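# Add the missing block so the mat spells TEN

## Task

On the mat the blocks are meant to read "TEN" left to right, viewed from the midpoint between the two arm bases, yet one letter is absent. Place the block bearing that letter so all three blocks rest entirely on the mat, sit close to one another in one straight line, and show their letters facing up and upright (not rotated or flipped). The remaining fourth block must end up off the mat. The arrangement must hold by itself without the robot supporting it. When finished, release the block and move the grippers away.

## Robot and tools

Robot: two six-joint arms, left_arm and right_arm, each ending in a two-finger parallel gripper. Nothing may be pushed or knocked off the table; the arms must not collide with or press hard on each other. Brief outside tugs on a held part or pushes on loose objects can happen.

World frame (used in all result lines): origin on the table surface midway between the arms, +z up, +x outward over the table, +y toward left_arm's side. The arm names do not correspond to image sides. The viewpoint for reading TEN left to right is the midpoint between the bases looking along +x, so reading left to right runs from +y toward -y.

Gripper frame: fingers extend along the gripper's +z, close and open along its x. The reported end_effector_position is the spot between the pads; fingertips extend 17.5 mm further. A pure rotation pivots about that spot, which is 25 mm off the last joint's axis toward gripper -y. A held flat block projects roughly 9 cm from that axis toward gripper -y and rotates with the hand.

The 18-number row (shared by both motion tools): numbers 1-9 are left_arm dx, dy, dz, rx, ry, rz, then left_gripper position, force_limit, speed; numbers 10-18 are the same for right_arm/right_gripper. All lie in [-1, 1]. dx..rz are an offset (not a pose) expressed in that gripper's own axes, relative to its measured pose at the start of the action; 1.0 equals 0.6 m for dx/dy/dz and 180 degrees for the rotation vector rx, ry, rz. Gripper position is absolute: +1 fully open (50 mm gap), about -0.65 pads meet, -1 means close until something blocks. force_limit per pad: -1 about 20 N, 0 about 102 N, +1 about 185 N (actual grip up to ~17% above). speed of the gap: -1 is 20 mm/s, 0 is 85, +1 is 150. To leave a gripper unchanged, repeat its previous three numbers; 0 is itself a command.

execute_actions(actions): a list of actions; each action is a table of up to 15 rows, one row per 1/30 s step; a short table keeps its last row for the remaining steps. Every row in an action is an offset from the pose at that action's start, not from the prior row. In the first action of a call, the start is the last pose reported in this scene. An empty list just returns state and images. Per step the commanded pose is clipped to within 70 mm and 16 degrees of the measured pose; the arm only continues up to its last clipped pose, so large moves need several actions. Commands lag about 0.15 s. Position is favored over orientation if both cannot be met; elbows stop just shy of straight.

move(target, speed, blocking): target is one 18-number row, offsets measured from the last pose shown in this scene's results. Each gripper goes in a straight line; both paths finish together, lasting 0.5 to 10 s (cut off at 10 s). speed is path top speed in m/s, 0.002 to 0.5, default 0.25; rotation limited to twice that in rad/s. Finger numbers are sent at the start. Paths ignore obstacles and the other arm; grippers lag, drift and may overshoot speed near full reach. blocking=false returns after 0.5 s while motion continues; then use wait or stop before new actions or moves. Result adds a move: line with the ending (done, off_target, moving, held, fault) and limits (paced = pose clipped; held = some steps blocked, after which motion may be fast), plus each gripper's distance to its target. If only one arm is named, the other is done.

wait(seconds): 0 to 10; arms keep last command; a running move continues and wait ends early when it finishes. stop(): brakes a running move (needs room); fingers keep moving. zoom_image(camera, region): camera one of cam_high, cam_low, cam_left_wrist, cam_right_wrist; region [x0, y0, x1, y1] pixels, at most 504x504; all images are 896x504. finished_scene(scene): pass the current scene number; irreversible; result reports success.

Result lines: per arm, end_effector_position (m), end_effector_quat_wxyz, velocities (m/s, rad/s), all in the world frame; printed position may be off, more at long reach. Hand target = pose the controller currently drives toward. pose unreachable = clearance check altered or blocked that arm's command. object_status: 0 moving, 1 blocked while opening, 2 blocked while closing (a grip), 3 reached commanded position or pads met (usually nothing held). Any new position resets status to 0 until fingers settle. Settled fingers ignore new force/speed until position changes by at least 0.01. To loosen a grip, open first. Fingers re-close automatically if grip is lost, except after gripping at force_limit -1. position_measured counts: gap ≈ (250 - position_measured) × 0.202 mm. Camera calibration (intrinsics, distortion, world-to-camera transforms) is given and may be slightly off.

Hazards: a torque reaching a joint's load limit (shoulder pan/lift 300, elbow 136, wrists 50.9 N m, including held weight) or 150 N of external force stops that arm for 10 s and drops the rest of the call. The arms are stiff: aiming even slightly past a firm contact can fault; faster touches hit harder. Holding loads heats motors; MOTOR HOT appears at 70 °C and an OVER-TEMPERATURE FAULT brakes the arm at 85 °C. The robot holds its last command while you reason. To keep an arm still, send the offset back to its desired pose first, then zeros. Avoid drops, slams and heavy pushes; finish with grippers open and retracted.

Each tool is called after "Call:" as a command line: name --argument value for each argument, lists and objects as JSON in quotes; but a table of rows of numbers goes row by row, as --pt "numbers of a row", without its own name.

## Session

Call:
execute_actions --actions '[]'

Scene clock: 0.00 s.
left_arm: end_effector_position=(+0.6392, +0.1336, +0.1177) position_measured=3 object_status=3 end_effector_quat_wxyz=(-0.066, -0.607, +0.792, +0.034) end_effector_velocity=(-0.001, -0.000, -0.001) end_effector_angular_velocity=(+0.000, +0.000, -0.000) | right_arm: end_effector_position=(+0.8176, -0.2095, +0.1918) position_measured=3 object_status=3 end_effector_quat_wxyz=(+0.172, -0.157, +0.971, -0.052) end_effector_velocity=(-0.000, +0.000, -0.000) end_effector_angular_velocity=(+0.000, +0.000, -0.000)
Joint positions: left_arm=[ 2.05  -1.253  1.932 -2.188 -1.705  2.448] | right_arm=[ 3.329 -1.301  1.988 -2.591 -1.713 -1.638]
Joint velocities: left_arm=[-0.001  0.     0.001 -0.001 -0.    -0.   ] | right_arm=[ 0.    -0.     0.     0.     0.     0.001]
Hand target (left_arm): +0.639, +0.134, +0.118; -0.066, -0.607, +0.792, +0.034
Hand target (right_arm): +0.818, -0.210, +0.192; +0.172, -0.157, +0.971, -0.052

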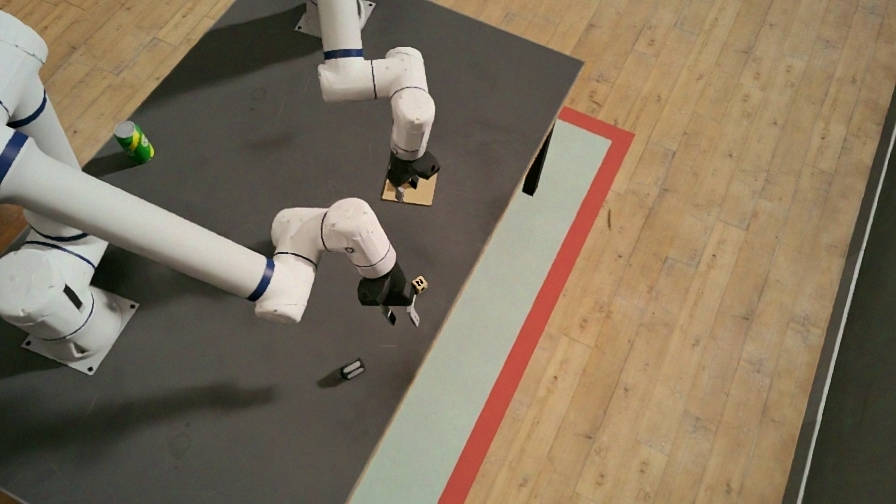

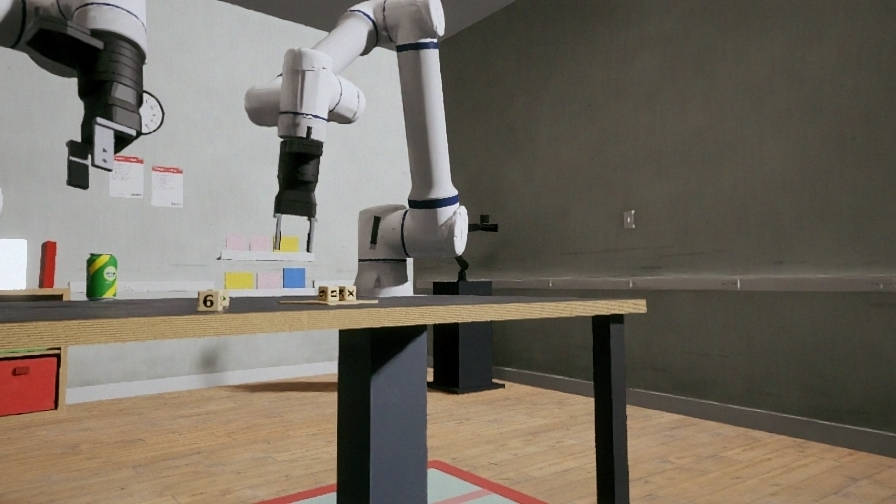

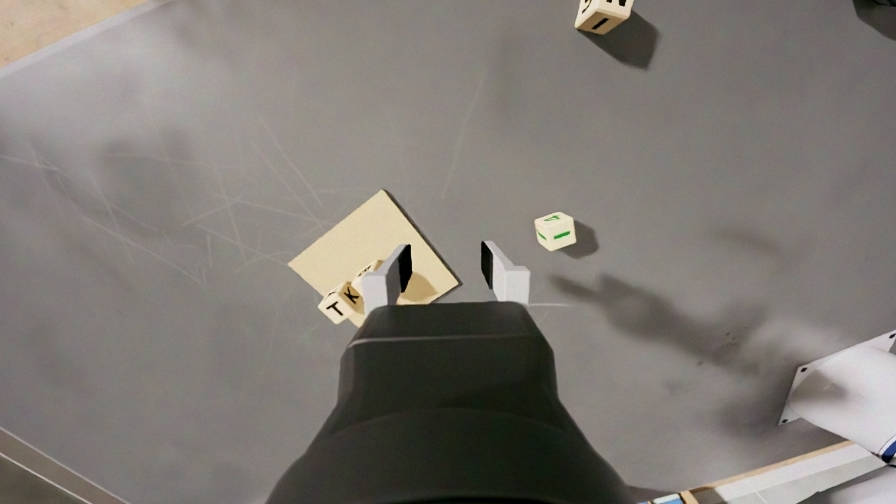

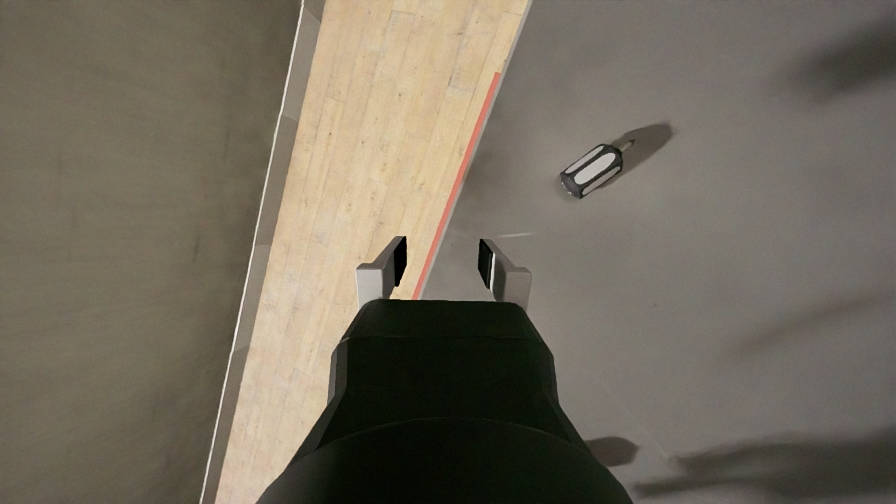

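Call:
move --target '[0,0,-0.3,0,0,0,1,0,0, 0,0,0,0,0,0,1,0,0]'

Call:
zoom_image --camera "cam_left_wrist" --region '[250,100,650,325]'

Call:
zoom_image --camera "cam_high" --region '[320,130,520,340]'

Call:
zoom_image --camera "cam_low" --region '[180,270,400,330]'

Scene clock: 6.53 s.
left_arm: end_effector_position=(+0.6654, +0.1390, +0.2952) position_measured=3 object_status=3 end_effector_quat_wxyz=(-0.066, -0.607, +0.792, +0.034) end_effector_velocity=(+0.001, +0.000, +0.002) end_effector_angular_velocity=(+0.000, -0.001, +0.001) | right_arm: end_effector_position=(+0.8176, -0.2095, +0.1918) position_measured=3 object_status=3 end_effector_quat_wxyz=(+0.172, -0.157, +0.971, -0.052) end_effector_velocity=(+0.000, +0.000, -0.000) end_effector_angular_velocity=(+0.000, +0.000, +0.000)
Joint positions: left_arm=[ 2.082 -1.377  1.735 -1.862 -1.703  2.48 ] | right_arm=[ 3.329 -1.301  1.988 -2.591 -1.713 -1.638]
Joint velocities: left_arm=[ 0.001 -0.    -0.003  0.003  0.001 -0.   ] | right_arm=[ 0.     0.001 -0.    -0.     0.001  0.   ]
Hand target (left_arm): +0.665, +0.139, +0.295; -0.066, -0.607, +0.792, +0.034
Hand target (right_arm): +0.818, -0.210, +0.192; +0.172, -0.157, +0.971, -0.052
Off the commanded pose (left_arm): 0.001 m, 0 deg.
Off the commanded pose (right_arm): 0.000 m, 0 deg.
move: done
camera_calibration (this result's frames):
cam_left_wrist: T_world_to_cam=[[-0.281239, -0.956039, 0.0830342, 0.294127], [-0.882612, 0.291661, 0.368686, 0.446182], [-0.376696, 0.0304019, -0.925838, 0.671459], [0, 0, 0, 1]] pos_world=[0.729462, 0.130649, 0.432739]

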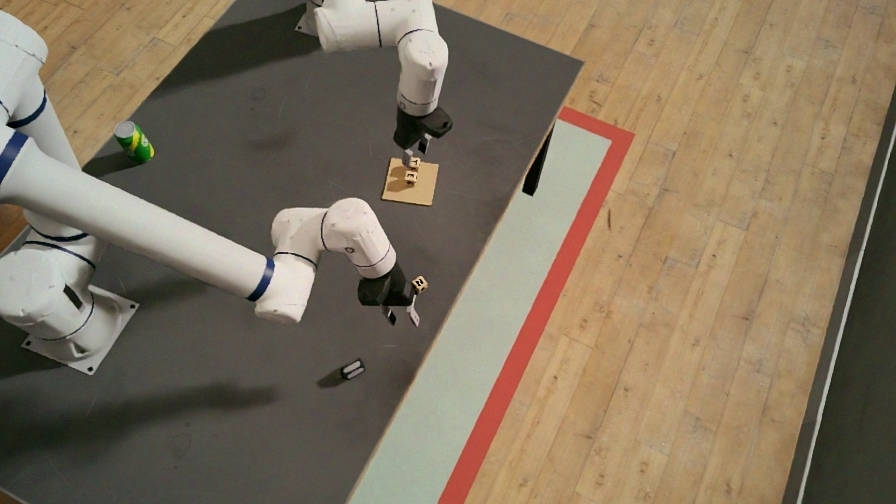

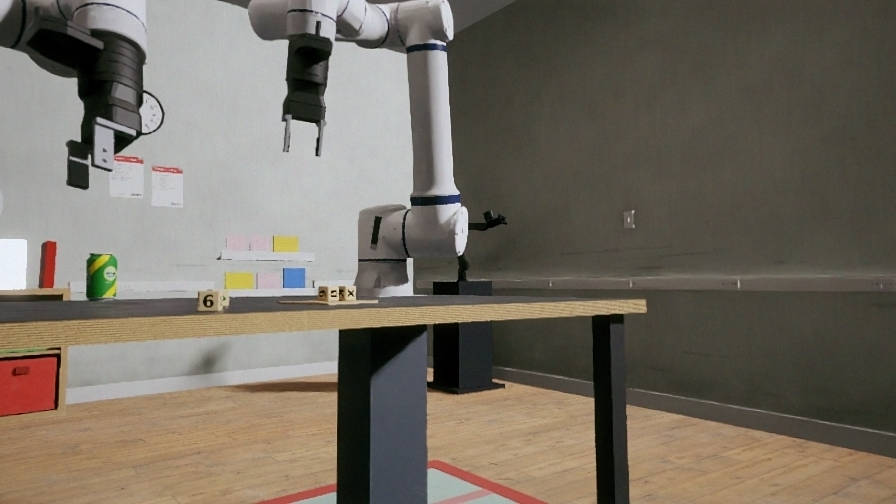

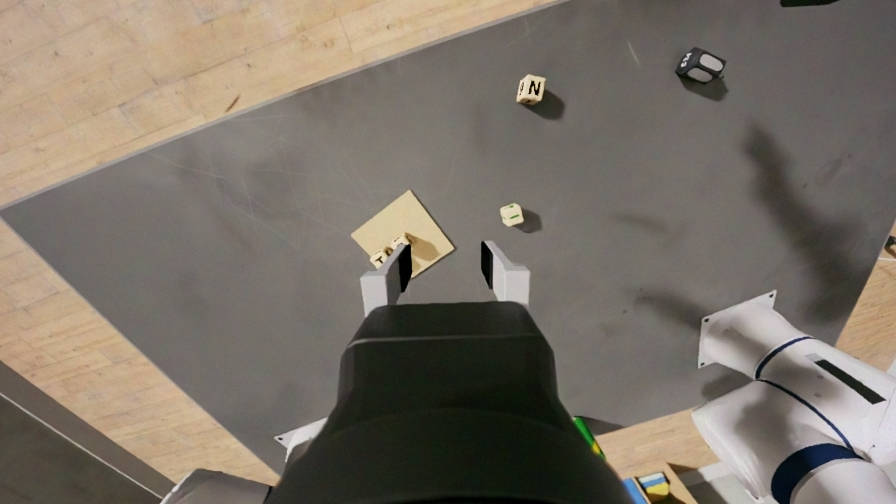

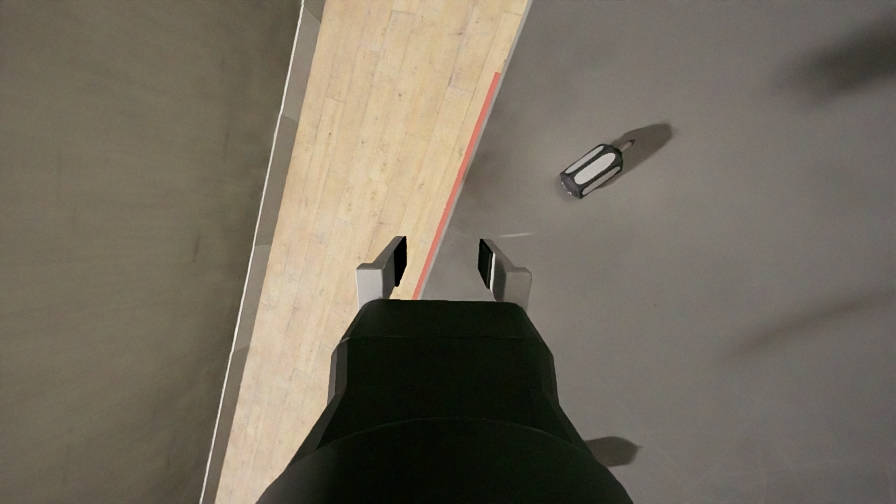

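Region (250, 100, 650, 325) of cam_left_wrist's 896x504 image, scaled by 1.260, with more detail than that image has; it fills the top 284 rows of this view, and the rest is white.

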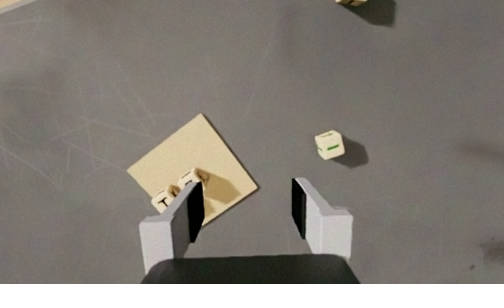

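Region (320, 130, 520, 340) of cam_high's 896x504 image, scaled by 2.400, with more detail than that image has; it fills the left 480 columns of this view, and the rest is white.

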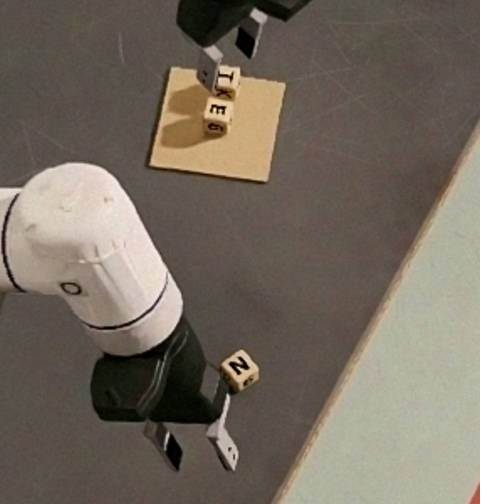

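Region (180, 270, 400, 330) of cam_low's 896x504 image, scaled by 2.291, with more detail than that image has; it fills the top 137 rows of this view, and the rest is white.

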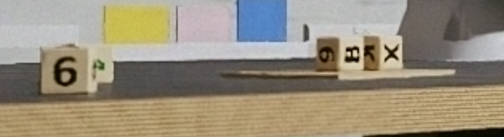

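Call:
move --target '[0,0,0,0,0,0,1,0,0, 0.33,-0.335,-0.147,0,0,0,1,0,0]' --speed 0.4

Call:
move --target '[0.263,-0.155,0.156,0.043,-0.02,-0.084,1,0,0, 0,0,0,0,0,0,1,0,0]'

Scene clock: 33.37 s.
left_arm: end_effector_position=(+0.6654, +0.1390, +0.2953) position_measured=3 object_status=3 end_effector_quat_wxyz=(-0.066, -0.607, +0.792, +0.034) end_effector_velocity=(+0.001, +0.001, -0.001) end_effector_angular_velocity=(+0.001, -0.001, -0.001) | right_arm: end_effector_position=(+0.6673, -0.4588, +0.2420) position_measured=3 object_status=3 end_effector_quat_wxyz=(+0.171, -0.157, +0.971, -0.053) end_effector_velocity=(-0.001, -0.002, +0.000) end_effector_angular_velocity=(+0.001, +0.000, +0.000)
Joint positions: left_arm=[ 2.082 -1.377  1.735 -1.862 -1.703  2.48 ] | right_arm=[ 2.928 -1.744  2.355 -2.543 -1.576 -2.016]
Joint velocities: left_arm=[ 0.001  0.001  0.    -0.     0.002  0.001] | right_arm=[-0.004 -0.004  0.002  0.002  0.002 -0.004]
Hand target (left_arm): +0.665, +0.139, +0.295; -0.066, -0.607, +0.792, +0.034
Hand target (right_arm): +0.667, -0.459, +0.242; +0.171, -0.157, +0.971, -0.053
Off the commanded pose (left_arm): 0.000 m, 0 deg.
Off the commanded pose (right_arm): 0.001 m, 0 deg.
move: done; limits=paced
camera_calibration (this result's frames):
cam_left_wrist: T_world_to_cam=[[-0.281199, -0.956047, 0.0830719, 0.29411], [-0.882619, 0.291638, 0.368689, 0.446187], [-0.376711, 0.0303543, -0.925833, 0.671493], [0, 0, 0, 1]] pos_world=[0.729475, 0.130675, 0.432754]
cam_right_wrist: T_world_to_cam=[[-0.884502, -0.38661, -0.261129, 0.46973], [-0.422739, 0.900931, 0.0980539, 0.671747], [0.19735, 0.197118, -0.960311, 0.340275], [0, 0, 0, 1]] pos_world=[0.632298, -0.49067, 0.383562]

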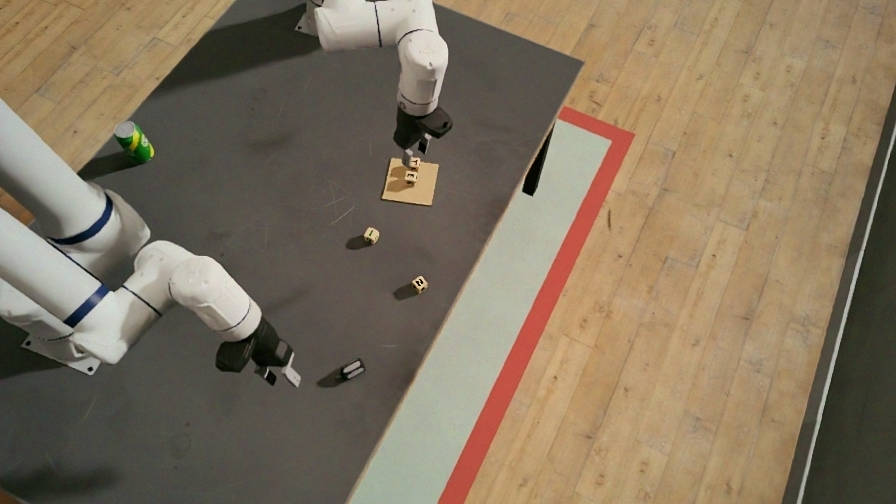

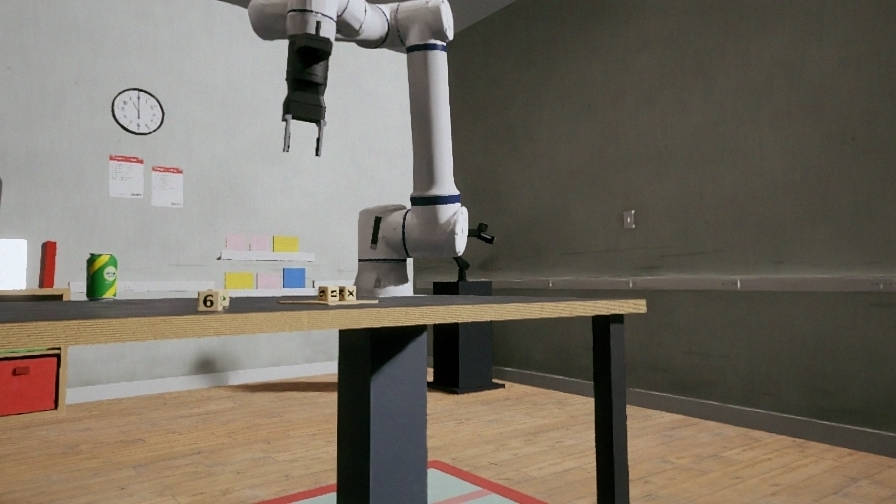

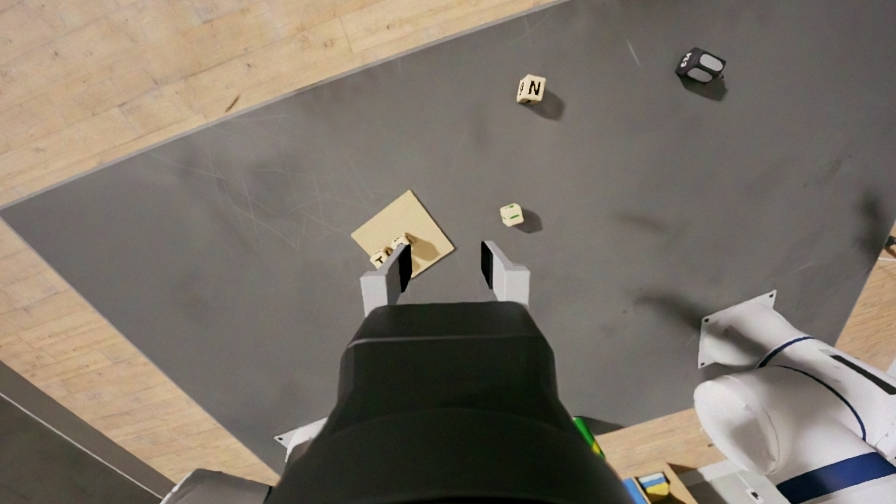

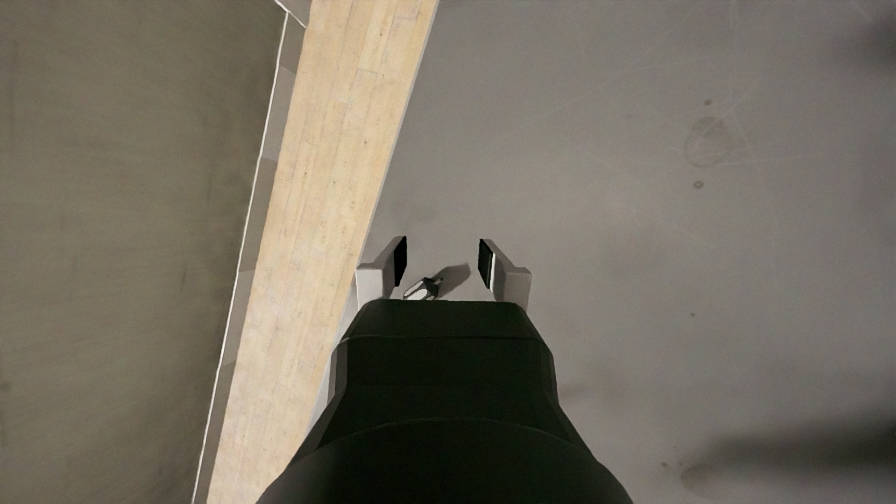

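Scene clock: 34.80 s.
left_arm: end_effector_position=(+0.7008, -0.0402, +0.2015) position_measured=3 object_status=3 end_effector_quat_wxyz=(+0.005, -0.707, +0.707, +0.008) end_effector_velocity=(+0.001, -0.001, -0.002) end_effector_angular_velocity=(+0.002, +0.000, +0.004) | right_arm: end_effector_position=(+0.6673, -0.4588, +0.2420) position_measured=3 object_status=3 end_effector_quat_wxyz=(+0.171, -0.157, +0.971, -0.053) end_effector_velocity=(-0.000, +0.000, -0.001) end_effector_angular_velocity=(+0.001, +0.001, -0.000)
Joint positions: left_arm=[ 1.946 -1.105  1.549 -1.997 -1.565  2.077] | right_arm=[ 2.928 -1.744  2.355 -2.543 -1.576 -2.016]
Joint velocities: left_arm=[-0.     0.004 -0.003  0.001  0.001 -0.004] | right_arm=[-0.    -0.     0.001 -0.     0.001  0.   ]
Hand target (left_arm): +0.701, -0.040, +0.201; -0.005, +0.707, -0.707, -0.008
Hand target (right_arm): +0.667, -0.459, +0.242; +0.171, -0.157, +0.971, -0.053
Off the commanded pose (left_arm): 0.001 m, 0 deg.
Off the commanded pose (right_arm): 0.000 m, 0 deg.
move: done
camera_calibration (this result's frames):
cam_left_wrist: T_world_to_cam=[[-0.0297868, -0.999555, -0.00161205, -0.0203736], [-0.96838, 0.0284581, 0.247851, 0.638091], [-0.247695, 0.00894379, -0.968797, 0.520805], [0, 0, 0, 1]] pos_world=[0.746309, -0.0431814, 0.34637]
cam_right_wrist: T_world_to_cam=[[-0.884502, -0.38661, -0.261129, 0.46973], [-0.422739, 0.900931, 0.0980542, 0.671747], [0.19735, 0.197119, -0.960311, 0.340275], [0, 0, 0, 1]] pos_world=[0.632298, -0.49067, 0.383562]

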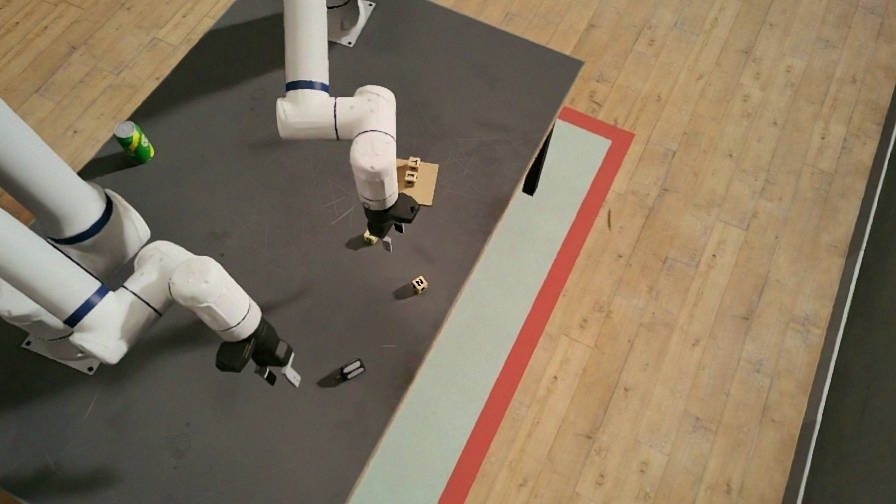

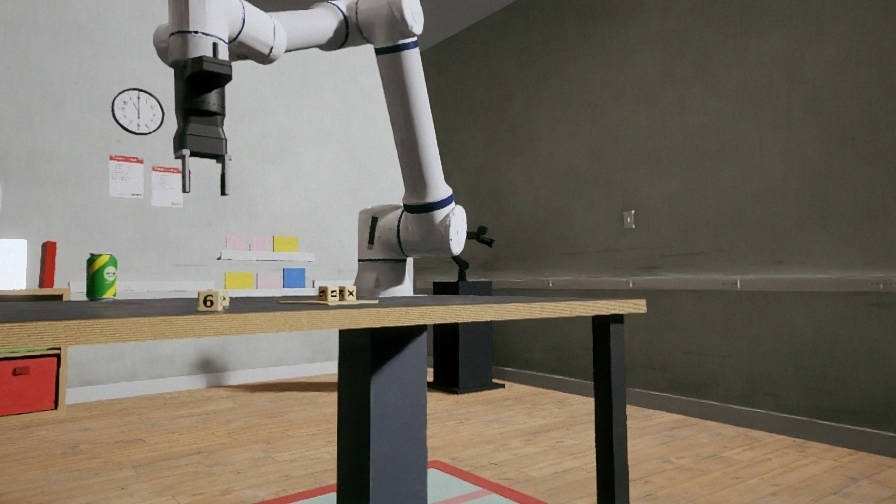

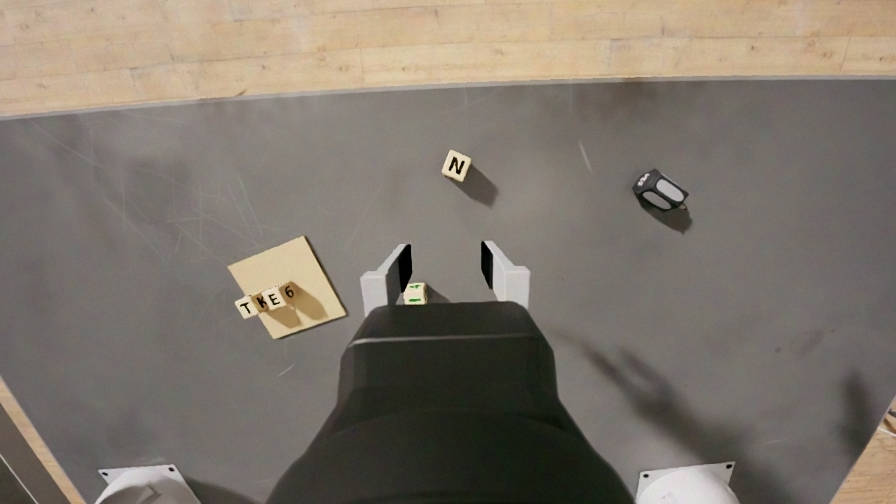

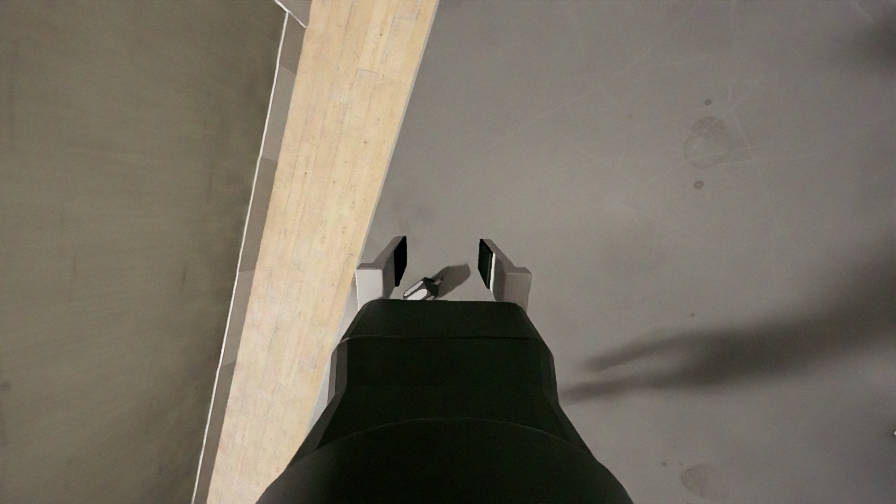

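Call:
zoom_image --camera "cam_left_wrist" --region '[200,120,520,350]'

Region (200, 120, 520, 350) of cam_left_wrist's 896x504 image, scaled by 1.575, with more detail than that image has; it fills the top 362 rows of this view, and the rest is white.

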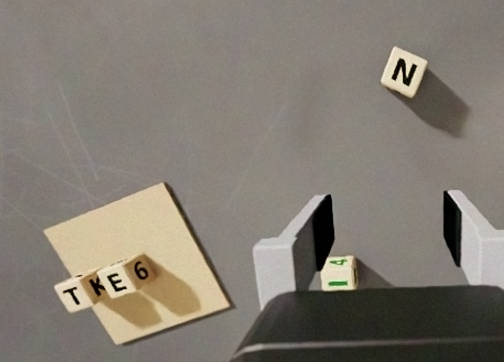

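Call:
move --target '[0.027,-0.125,0.17,0,0,-0.378,1,0,0, 0,0,0,0,0,0,1,0,0]'

Scene clock: 54.77 s.
left_arm: end_effector_position=(+0.7751, -0.0550, +0.0993) position_measured=3 object_status=3 end_effector_quat_wxyz=(-0.009, +0.981, -0.191, -0.004) end_effector_velocity=(+0.000, -0.001, -0.001) end_effector_angular_velocity=(-0.000, -0.001, +0.011) | right_arm: end_effector_position=(+0.6673, -0.4588, +0.2420) position_measured=3 object_status=3 end_effector_quat_wxyz=(+0.171, -0.157, +0.971, -0.053) end_effector_velocity=(-0.000, -0.000, -0.001) end_effector_angular_velocity=(+0.000, +0.001, -0.001)
Joint positions: left_arm=[ 2.007 -0.897  1.409 -2.065 -1.564  0.952] | right_arm=[ 2.928 -1.744  2.355 -2.543 -1.576 -2.016]
Joint velocities: left_arm=[-0.001  0.002 -0.002 -0.     0.    -0.012] | right_arm=[-0.     0.     0.001 -0.    -0.     0.001]
Hand target (left_arm): +0.775, -0.055, +0.099; -0.009, +0.982, -0.191, -0.004
Hand target (right_arm): +0.667, -0.459, +0.242; +0.171, -0.157, +0.971, -0.053
Off the commanded pose (left_arm): 0.001 m, 0 deg.
Off the commanded pose (right_arm): 0.000 m, 0 deg.
move: done
camera_calibration (this result's frames):
cam_left_wrist: T_world_to_cam=[[0.915204, -0.402945, 0.00604567, -0.733531], [-0.393502, -0.890317, 0.229113, 0.241553], [-0.0869373, -0.212064, -0.973381, 0.304054], [0, 0, 0, 1]] pos_world=[0.792816, -0.0160351, 0.245052]
cam_right_wrist: T_world_to_cam=[[-0.884502, -0.38661, -0.261129, 0.46973], [-0.42274, 0.900931, 0.0980536, 0.671748], [0.197351, 0.197118, -0.960311, 0.340274], [0, 0, 0, 1]] pos_world=[0.632298, -0.49067, 0.383562]

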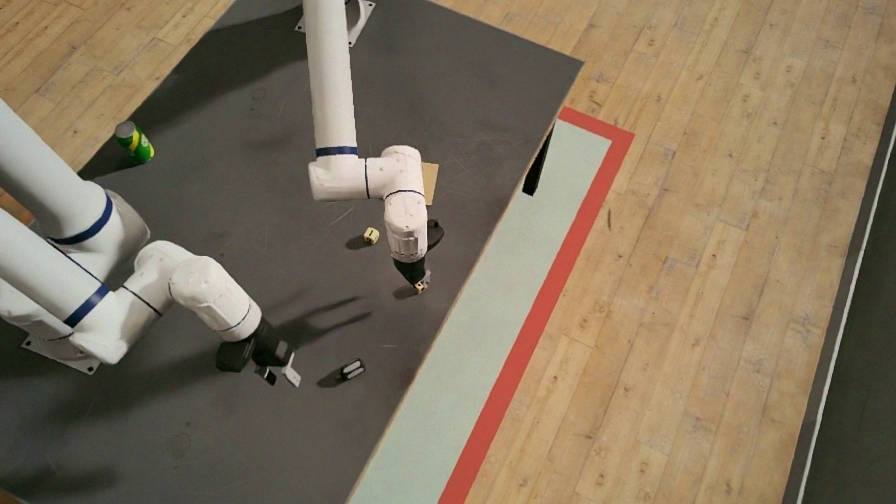

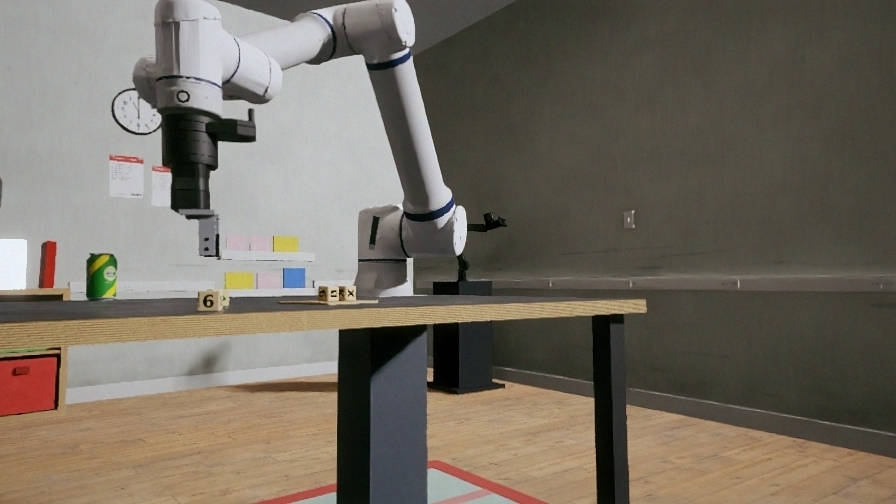

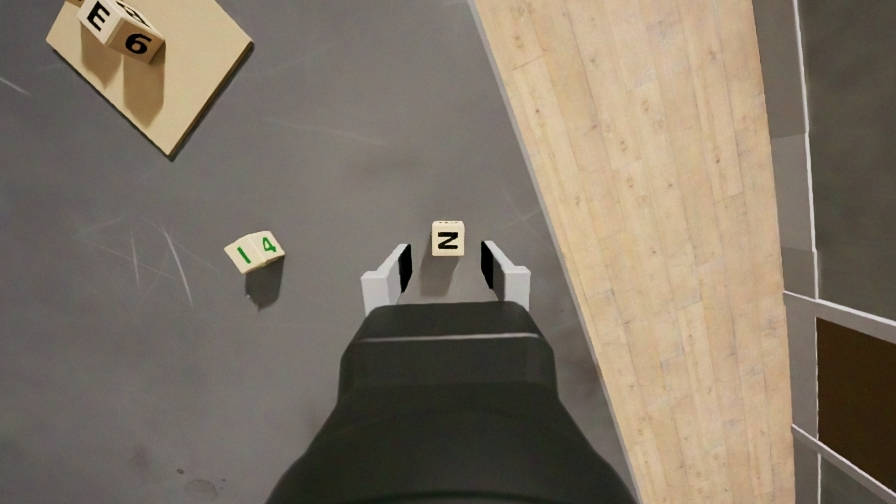

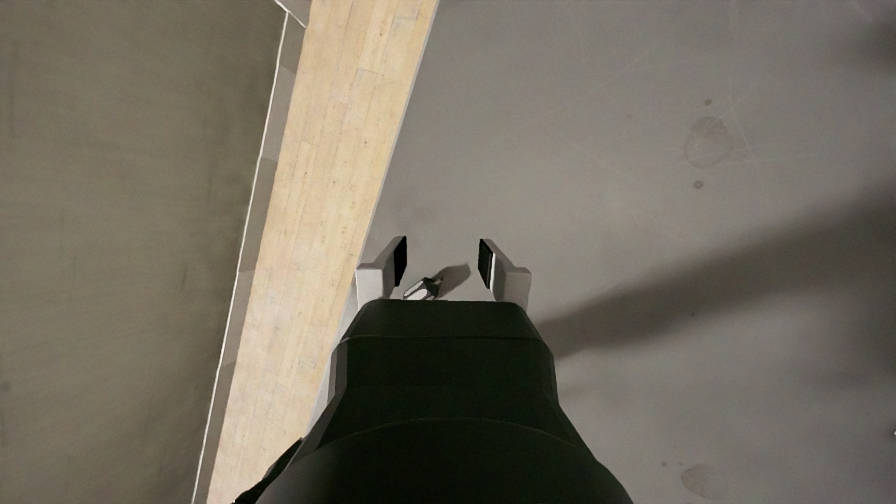

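Call:
move --target '[0.004,-0.005,0.123,0,0,0,1,0,0, 0,0,0,0,0,0,1,0,0]' --speed 0.15

Call:
execute_actions --actions '[[[0,0,0,0,0,0,-1,-0.5,0.3, 0,0,0,0,0,0,1,0,0]],[[0,0,0,0,0,0,-1,-0.5,0.3, 0,0,0,0,0,0,1,0,0]]]'

Scene clock: 61.23 s.
left_arm: end_effector_position=(+0.7781, -0.0521, +0.0259) position_measured=3 object_status=3 end_effector_quat_wxyz=(-0.009, +0.981, -0.191, -0.004) end_effector_velocity=(+0.000, -0.000, -0.002) end_effector_angular_velocity=(-0.000, -0.001, -0.000) | right_arm: end_effector_position=(+0.6673, -0.4588, +0.2420) position_measured=3 object_status=3 end_effector_quat_wxyz=(+0.171, -0.157, +0.971, -0.053) end_effector_velocity=(-0.000, -0.000, -0.000) end_effector_angular_velocity=(+0.000, +0.001, -0.001)
Joint positions: left_arm=[ 2.011 -0.833  1.444 -2.164 -1.564  0.956] | right_arm=[ 2.928 -1.744  2.355 -2.543 -1.576 -2.016]
Joint velocities: left_arm=[ 0.     0.002  0.001 -0.003  0.001  0.   ] | right_arm=[ 0.     0.     0.     0.    -0.     0.001]
Hand target (left_arm): +0.778, -0.052, +0.026; -0.009, +0.981, -0.191, -0.004
Hand target (right_arm): +0.667, -0.459, +0.242; +0.171, -0.157, +0.971, -0.053
Off the commanded pose (left_arm): 0.000 m, 0 deg.
Off the commanded pose (right_arm): 0.000 m, 0 deg.
move: done
camera_calibration (this result's frames):
cam_left_wrist: T_world_to_cam=[[0.915206, -0.40294, 0.00603552, -0.734649], [-0.393493, -0.890317, 0.229128, 0.262124], [-0.0869512, -0.212074, -0.973378, 0.233466], [0, 0, 0, 1]] pos_world=[0.7958, -0.0131339, 0.171624]
cam_right_wrist: T_world_to_cam=[[-0.884502, -0.38661, -0.261129, 0.46973], [-0.422739, 0.900931, 0.0980537, 0.671748], [0.197351, 0.197118, -0.960311, 0.340274], [0, 0, 0, 1]] pos_world=[0.632298, -0.49067, 0.383562]

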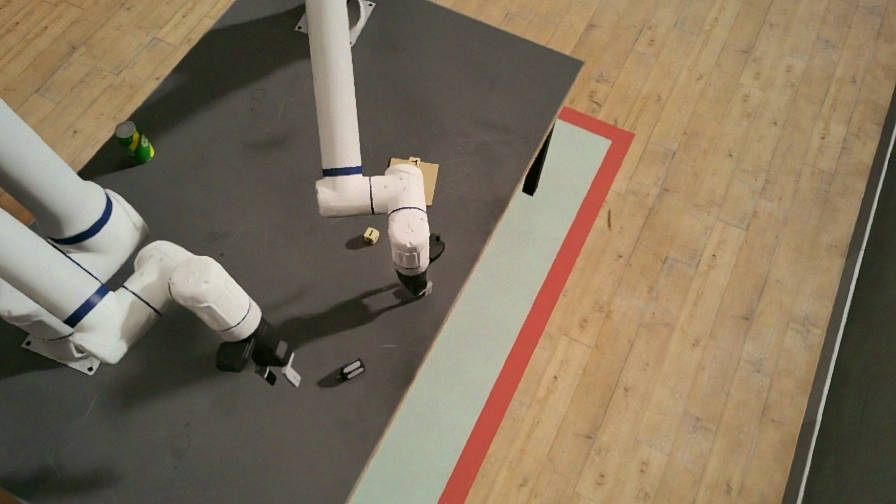

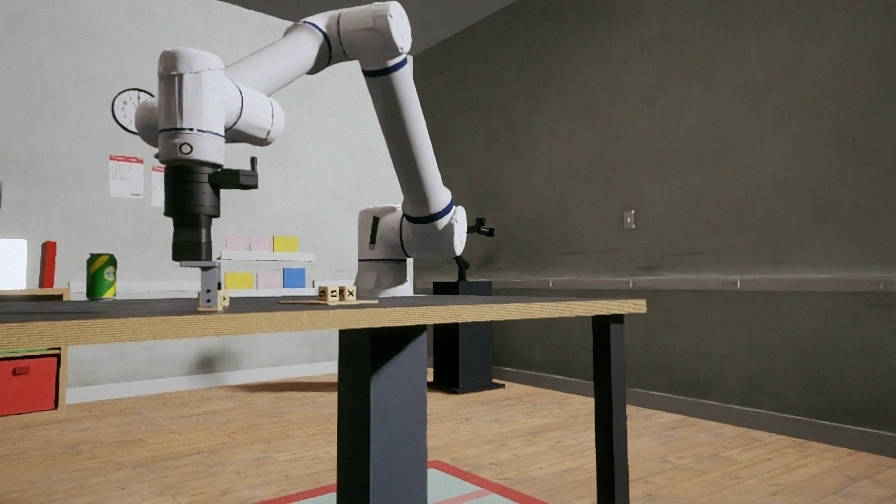

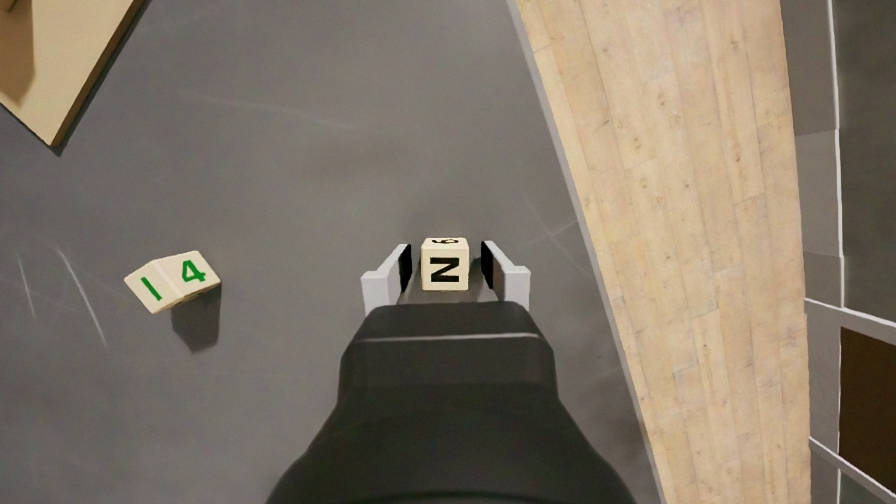

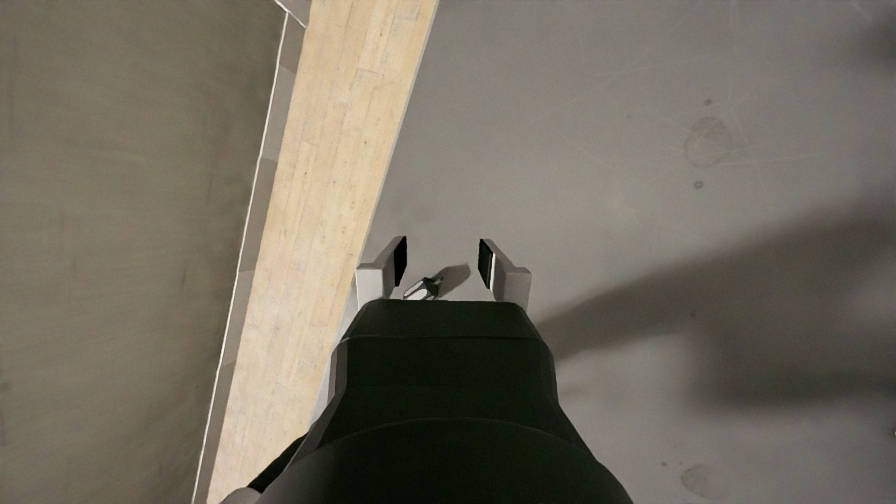

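Scene clock: 62.23 s.
left_arm: end_effector_position=(+0.7781, -0.0521, +0.0258) position_measured=106 object_status=2 end_effector_quat_wxyz=(-0.009, +0.981, -0.191, -0.004) end_effector_velocity=(-0.002, -0.001, -0.001) end_effector_angular_velocity=(-0.000, +0.002, -0.002) | right_arm: end_effector_position=(+0.6673, -0.4588, +0.2420) position_measured=3 object_status=3 end_effector_quat_wxyz=(+0.171, -0.157, +0.971, -0.053) end_effector_velocity=(-0.000, +0.000, -0.000) end_effector_angular_velocity=(-0.001, +0.000, +0.000)
Joint positions: left_arm=[ 2.011 -0.833  1.444 -2.164 -1.564  0.956] | right_arm=[ 2.928 -1.744  2.355 -2.543 -1.576 -2.016]
Joint velocities: left_arm=[-0.002  0.     0.     0.    -0.002  0.   ] | right_arm=[ 0.    -0.     0.     0.    -0.001 -0.   ]
Hand target (left_arm): +0.778, -0.052, +0.026; -0.009, +0.981, -0.191, -0.004
Hand target (right_arm): +0.667, -0.459, +0.242; +0.171, -0.157, +0.971, -0.053
Off the commanded pose (left_arm): 0.000 m, 0 deg.
Off the commanded pose (right_arm): 0.000 m, 0 deg.
camera_calibration (this result's frames):
cam_left_wrist: T_world_to_cam=[[0.915206, -0.402942, 0.00601885, -0.734645], [-0.393492, -0.890321, 0.229114, 0.26215], [-0.0869608, -0.212055, -0.973381, 0.233396], [0, 0, 0, 1]] pos_world=[0.795802, -0.0131288, 0.171542]
cam_right_wrist: T_world_to_cam=[[-0.884502, -0.38661, -0.261129, 0.46973], [-0.422739, 0.900931, 0.0980536, 0.671748], [0.197351, 0.197118, -0.960311, 0.340274], [0, 0, 0, 1]] pos_world=[0.632298, -0.49067, 0.383562]

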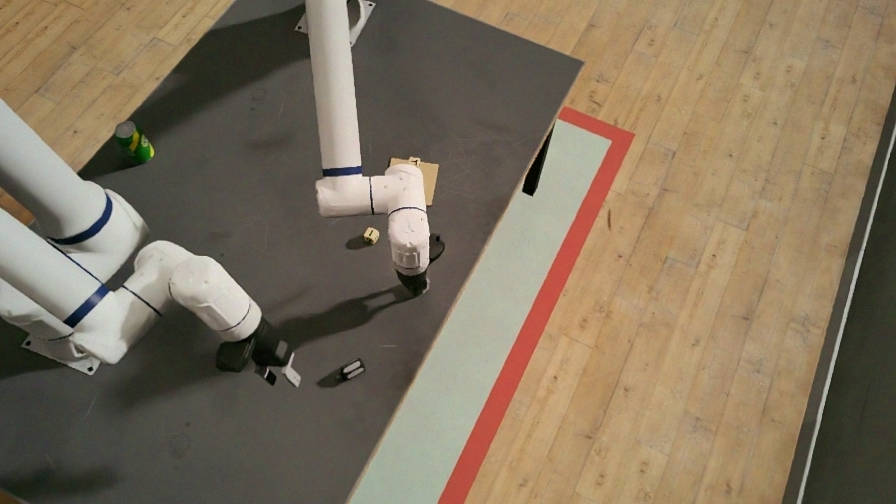

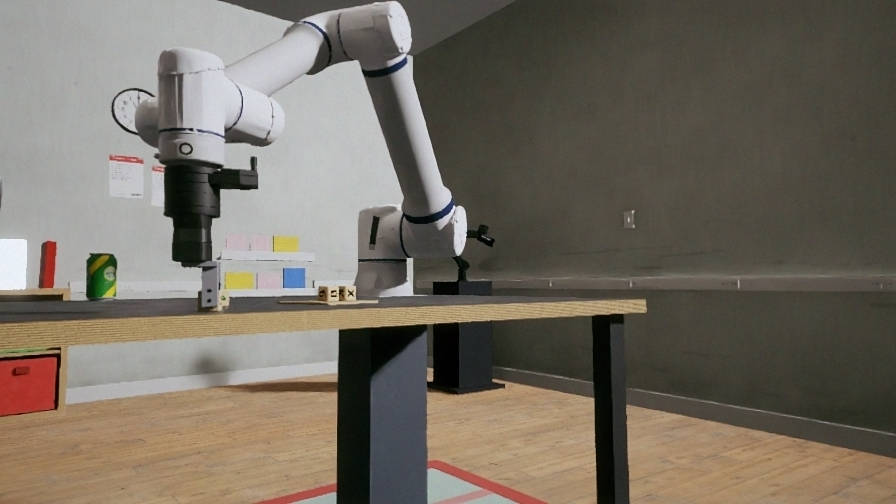

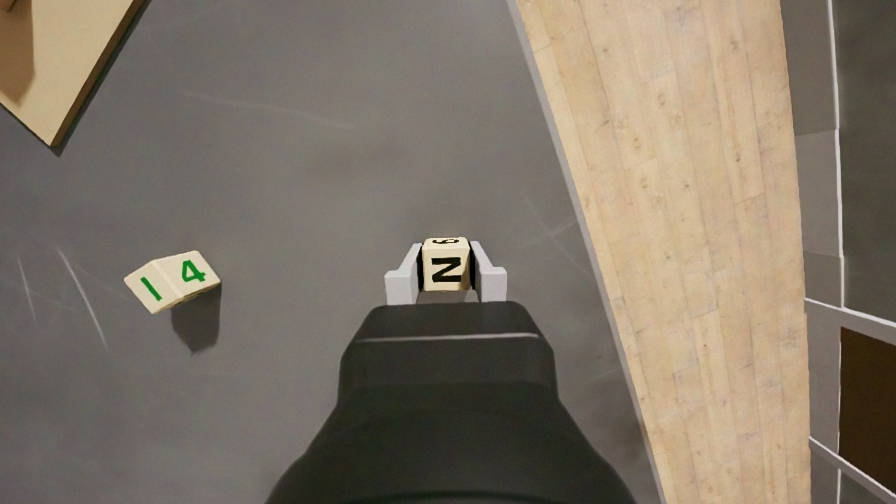

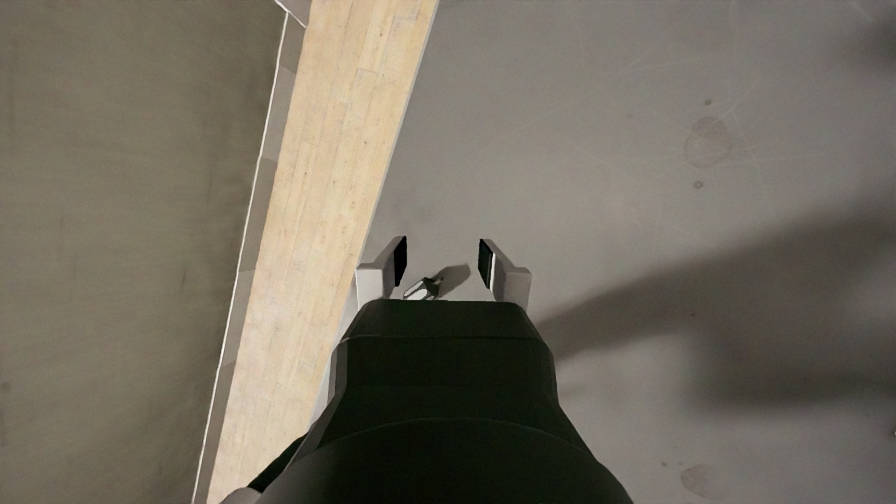

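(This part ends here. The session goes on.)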